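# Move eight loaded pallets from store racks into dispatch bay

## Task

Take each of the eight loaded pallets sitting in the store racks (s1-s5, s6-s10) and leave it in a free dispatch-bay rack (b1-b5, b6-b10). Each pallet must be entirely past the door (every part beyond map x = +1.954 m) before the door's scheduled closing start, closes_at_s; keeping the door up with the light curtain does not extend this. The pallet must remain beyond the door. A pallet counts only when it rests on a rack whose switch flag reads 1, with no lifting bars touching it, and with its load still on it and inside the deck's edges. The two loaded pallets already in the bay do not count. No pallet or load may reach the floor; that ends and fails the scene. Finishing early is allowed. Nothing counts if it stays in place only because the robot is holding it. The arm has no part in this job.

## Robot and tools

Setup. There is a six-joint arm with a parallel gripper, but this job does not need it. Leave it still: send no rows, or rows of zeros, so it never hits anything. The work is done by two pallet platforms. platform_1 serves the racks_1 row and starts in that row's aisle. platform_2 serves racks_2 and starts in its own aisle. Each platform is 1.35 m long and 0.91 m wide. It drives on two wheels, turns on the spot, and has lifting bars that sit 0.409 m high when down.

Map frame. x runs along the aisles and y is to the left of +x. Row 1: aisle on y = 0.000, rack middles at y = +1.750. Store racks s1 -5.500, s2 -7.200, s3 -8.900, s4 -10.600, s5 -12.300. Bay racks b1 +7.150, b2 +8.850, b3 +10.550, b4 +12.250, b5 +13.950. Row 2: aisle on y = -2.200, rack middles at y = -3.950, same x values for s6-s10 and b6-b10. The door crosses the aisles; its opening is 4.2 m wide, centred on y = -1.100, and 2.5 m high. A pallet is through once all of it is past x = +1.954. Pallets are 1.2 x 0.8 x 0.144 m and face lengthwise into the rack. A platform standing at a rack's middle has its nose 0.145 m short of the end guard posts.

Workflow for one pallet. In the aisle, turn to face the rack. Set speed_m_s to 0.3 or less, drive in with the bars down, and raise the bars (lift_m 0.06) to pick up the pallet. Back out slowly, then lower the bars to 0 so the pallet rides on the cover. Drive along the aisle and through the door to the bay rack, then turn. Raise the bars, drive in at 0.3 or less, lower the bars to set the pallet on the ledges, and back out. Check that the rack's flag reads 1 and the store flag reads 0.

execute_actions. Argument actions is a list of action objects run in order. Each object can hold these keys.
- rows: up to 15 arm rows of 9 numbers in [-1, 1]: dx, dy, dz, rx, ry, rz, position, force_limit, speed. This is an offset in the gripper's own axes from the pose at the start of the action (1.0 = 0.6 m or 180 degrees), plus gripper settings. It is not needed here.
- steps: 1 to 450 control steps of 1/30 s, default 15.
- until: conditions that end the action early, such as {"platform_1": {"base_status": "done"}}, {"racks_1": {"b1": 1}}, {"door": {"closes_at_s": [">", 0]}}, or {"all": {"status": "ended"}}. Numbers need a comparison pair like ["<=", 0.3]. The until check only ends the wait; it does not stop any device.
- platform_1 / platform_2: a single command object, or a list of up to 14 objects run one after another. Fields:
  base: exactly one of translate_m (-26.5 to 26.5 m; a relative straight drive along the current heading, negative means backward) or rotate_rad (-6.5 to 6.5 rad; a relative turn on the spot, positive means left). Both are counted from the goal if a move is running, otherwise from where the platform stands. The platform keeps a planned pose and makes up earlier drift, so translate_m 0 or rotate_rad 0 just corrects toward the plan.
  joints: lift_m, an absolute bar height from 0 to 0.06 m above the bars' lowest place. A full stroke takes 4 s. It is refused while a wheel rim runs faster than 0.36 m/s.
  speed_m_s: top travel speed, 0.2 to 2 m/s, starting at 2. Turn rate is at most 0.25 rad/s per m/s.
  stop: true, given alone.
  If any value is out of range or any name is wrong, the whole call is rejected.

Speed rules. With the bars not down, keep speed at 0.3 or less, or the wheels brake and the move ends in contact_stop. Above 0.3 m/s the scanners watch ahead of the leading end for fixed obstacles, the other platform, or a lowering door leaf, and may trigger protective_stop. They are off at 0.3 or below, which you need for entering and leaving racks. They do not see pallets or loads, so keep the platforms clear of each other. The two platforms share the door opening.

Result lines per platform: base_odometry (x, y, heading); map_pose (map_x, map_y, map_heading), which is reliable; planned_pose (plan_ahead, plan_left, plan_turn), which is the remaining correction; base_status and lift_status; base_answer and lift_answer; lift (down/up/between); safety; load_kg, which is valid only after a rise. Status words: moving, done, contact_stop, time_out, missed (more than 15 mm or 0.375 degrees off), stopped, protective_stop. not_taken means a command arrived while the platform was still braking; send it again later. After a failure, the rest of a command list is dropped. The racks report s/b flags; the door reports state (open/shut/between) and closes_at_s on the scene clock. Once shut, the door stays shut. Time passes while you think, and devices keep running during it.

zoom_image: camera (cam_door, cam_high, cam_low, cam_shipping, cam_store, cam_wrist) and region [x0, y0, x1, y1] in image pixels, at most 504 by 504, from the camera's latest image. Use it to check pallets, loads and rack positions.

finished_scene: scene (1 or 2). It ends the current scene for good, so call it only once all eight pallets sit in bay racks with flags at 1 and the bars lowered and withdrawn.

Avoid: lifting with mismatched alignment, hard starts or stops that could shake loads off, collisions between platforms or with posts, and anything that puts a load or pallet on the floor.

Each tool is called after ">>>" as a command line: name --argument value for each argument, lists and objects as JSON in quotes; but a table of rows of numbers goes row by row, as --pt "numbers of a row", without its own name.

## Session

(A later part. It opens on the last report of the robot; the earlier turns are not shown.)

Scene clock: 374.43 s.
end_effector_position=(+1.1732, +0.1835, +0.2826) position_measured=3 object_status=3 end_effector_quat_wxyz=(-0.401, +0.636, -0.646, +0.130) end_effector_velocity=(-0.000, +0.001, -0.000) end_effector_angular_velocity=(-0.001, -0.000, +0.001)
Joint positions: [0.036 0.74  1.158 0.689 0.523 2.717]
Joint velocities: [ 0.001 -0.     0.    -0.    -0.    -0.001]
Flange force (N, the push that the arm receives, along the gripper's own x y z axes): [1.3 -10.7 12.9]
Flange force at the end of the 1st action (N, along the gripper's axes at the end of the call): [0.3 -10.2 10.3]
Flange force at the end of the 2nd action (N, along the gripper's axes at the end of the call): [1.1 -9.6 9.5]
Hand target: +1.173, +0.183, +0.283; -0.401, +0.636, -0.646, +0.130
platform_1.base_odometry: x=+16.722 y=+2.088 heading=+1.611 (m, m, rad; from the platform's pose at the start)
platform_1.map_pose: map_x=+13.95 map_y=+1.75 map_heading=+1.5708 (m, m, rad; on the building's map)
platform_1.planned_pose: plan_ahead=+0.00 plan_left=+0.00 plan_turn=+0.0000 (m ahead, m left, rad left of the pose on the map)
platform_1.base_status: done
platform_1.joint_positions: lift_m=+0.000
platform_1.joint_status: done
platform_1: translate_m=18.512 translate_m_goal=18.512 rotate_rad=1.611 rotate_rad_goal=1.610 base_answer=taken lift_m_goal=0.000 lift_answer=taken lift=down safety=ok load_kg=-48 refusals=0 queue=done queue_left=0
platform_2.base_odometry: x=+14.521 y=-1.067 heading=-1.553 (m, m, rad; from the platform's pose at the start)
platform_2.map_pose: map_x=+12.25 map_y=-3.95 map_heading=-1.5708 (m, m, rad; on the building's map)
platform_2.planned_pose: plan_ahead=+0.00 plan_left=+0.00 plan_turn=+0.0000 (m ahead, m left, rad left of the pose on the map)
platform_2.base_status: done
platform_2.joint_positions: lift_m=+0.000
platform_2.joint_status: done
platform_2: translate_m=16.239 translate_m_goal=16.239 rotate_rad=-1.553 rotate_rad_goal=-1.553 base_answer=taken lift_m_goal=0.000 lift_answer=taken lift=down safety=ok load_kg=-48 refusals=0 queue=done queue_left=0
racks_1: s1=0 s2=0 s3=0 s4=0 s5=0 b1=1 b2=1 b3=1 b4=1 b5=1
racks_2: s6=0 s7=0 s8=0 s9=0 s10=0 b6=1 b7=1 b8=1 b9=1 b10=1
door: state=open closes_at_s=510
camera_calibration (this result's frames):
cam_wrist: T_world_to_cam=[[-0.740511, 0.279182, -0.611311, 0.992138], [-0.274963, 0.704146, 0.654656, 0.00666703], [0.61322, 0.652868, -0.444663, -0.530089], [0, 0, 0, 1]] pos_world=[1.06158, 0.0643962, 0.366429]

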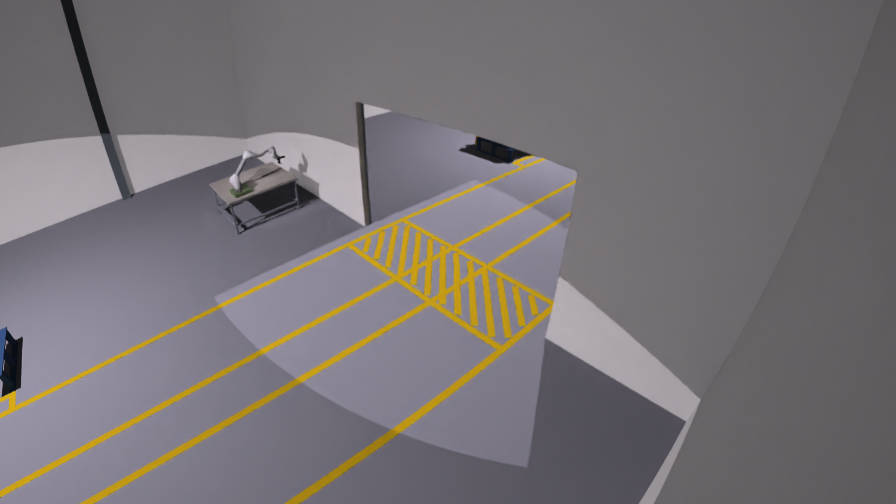

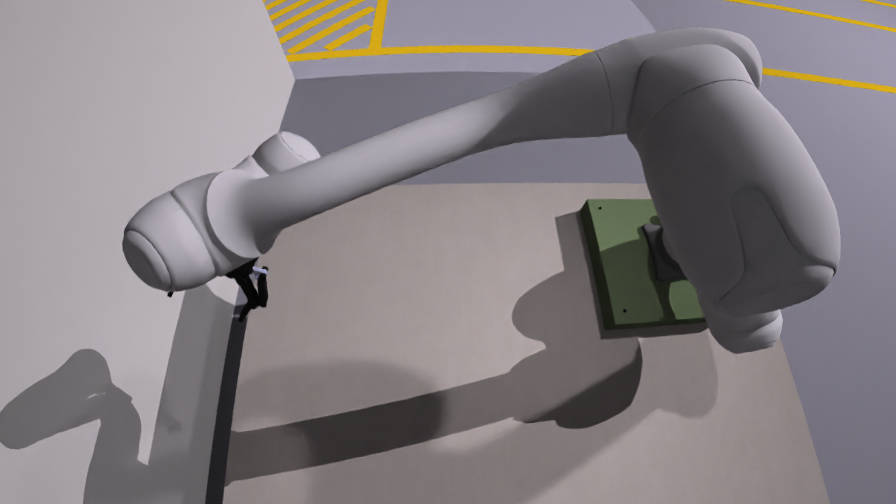

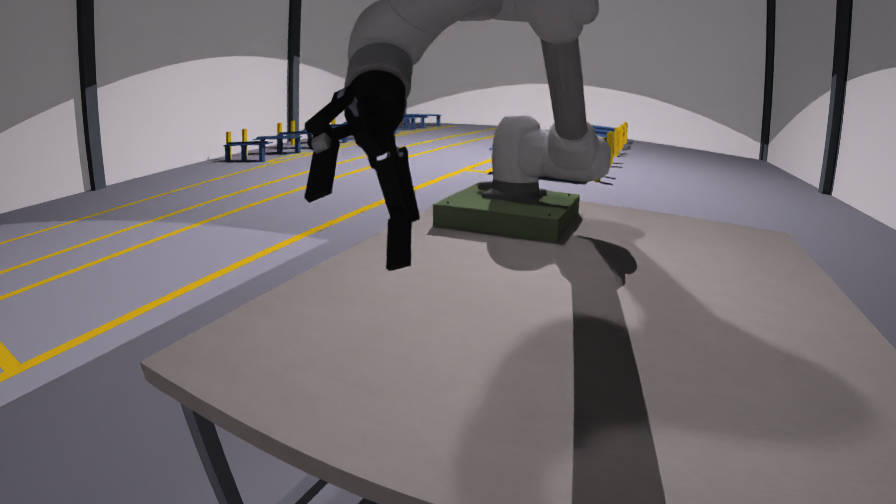

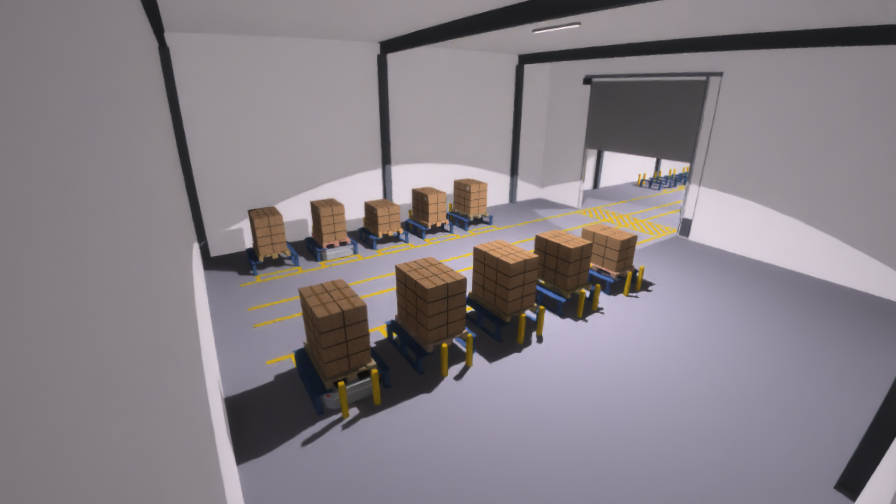

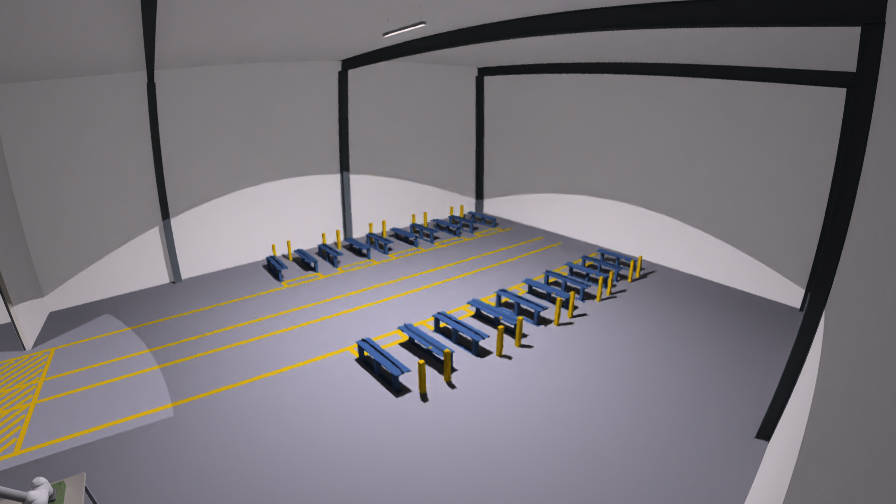

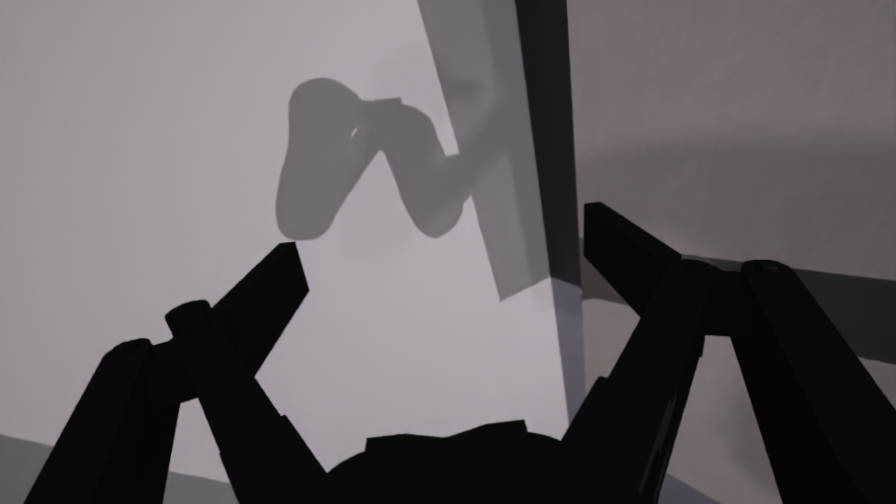

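>>> finished_scene --scene 2

The scene is finished: the task was done.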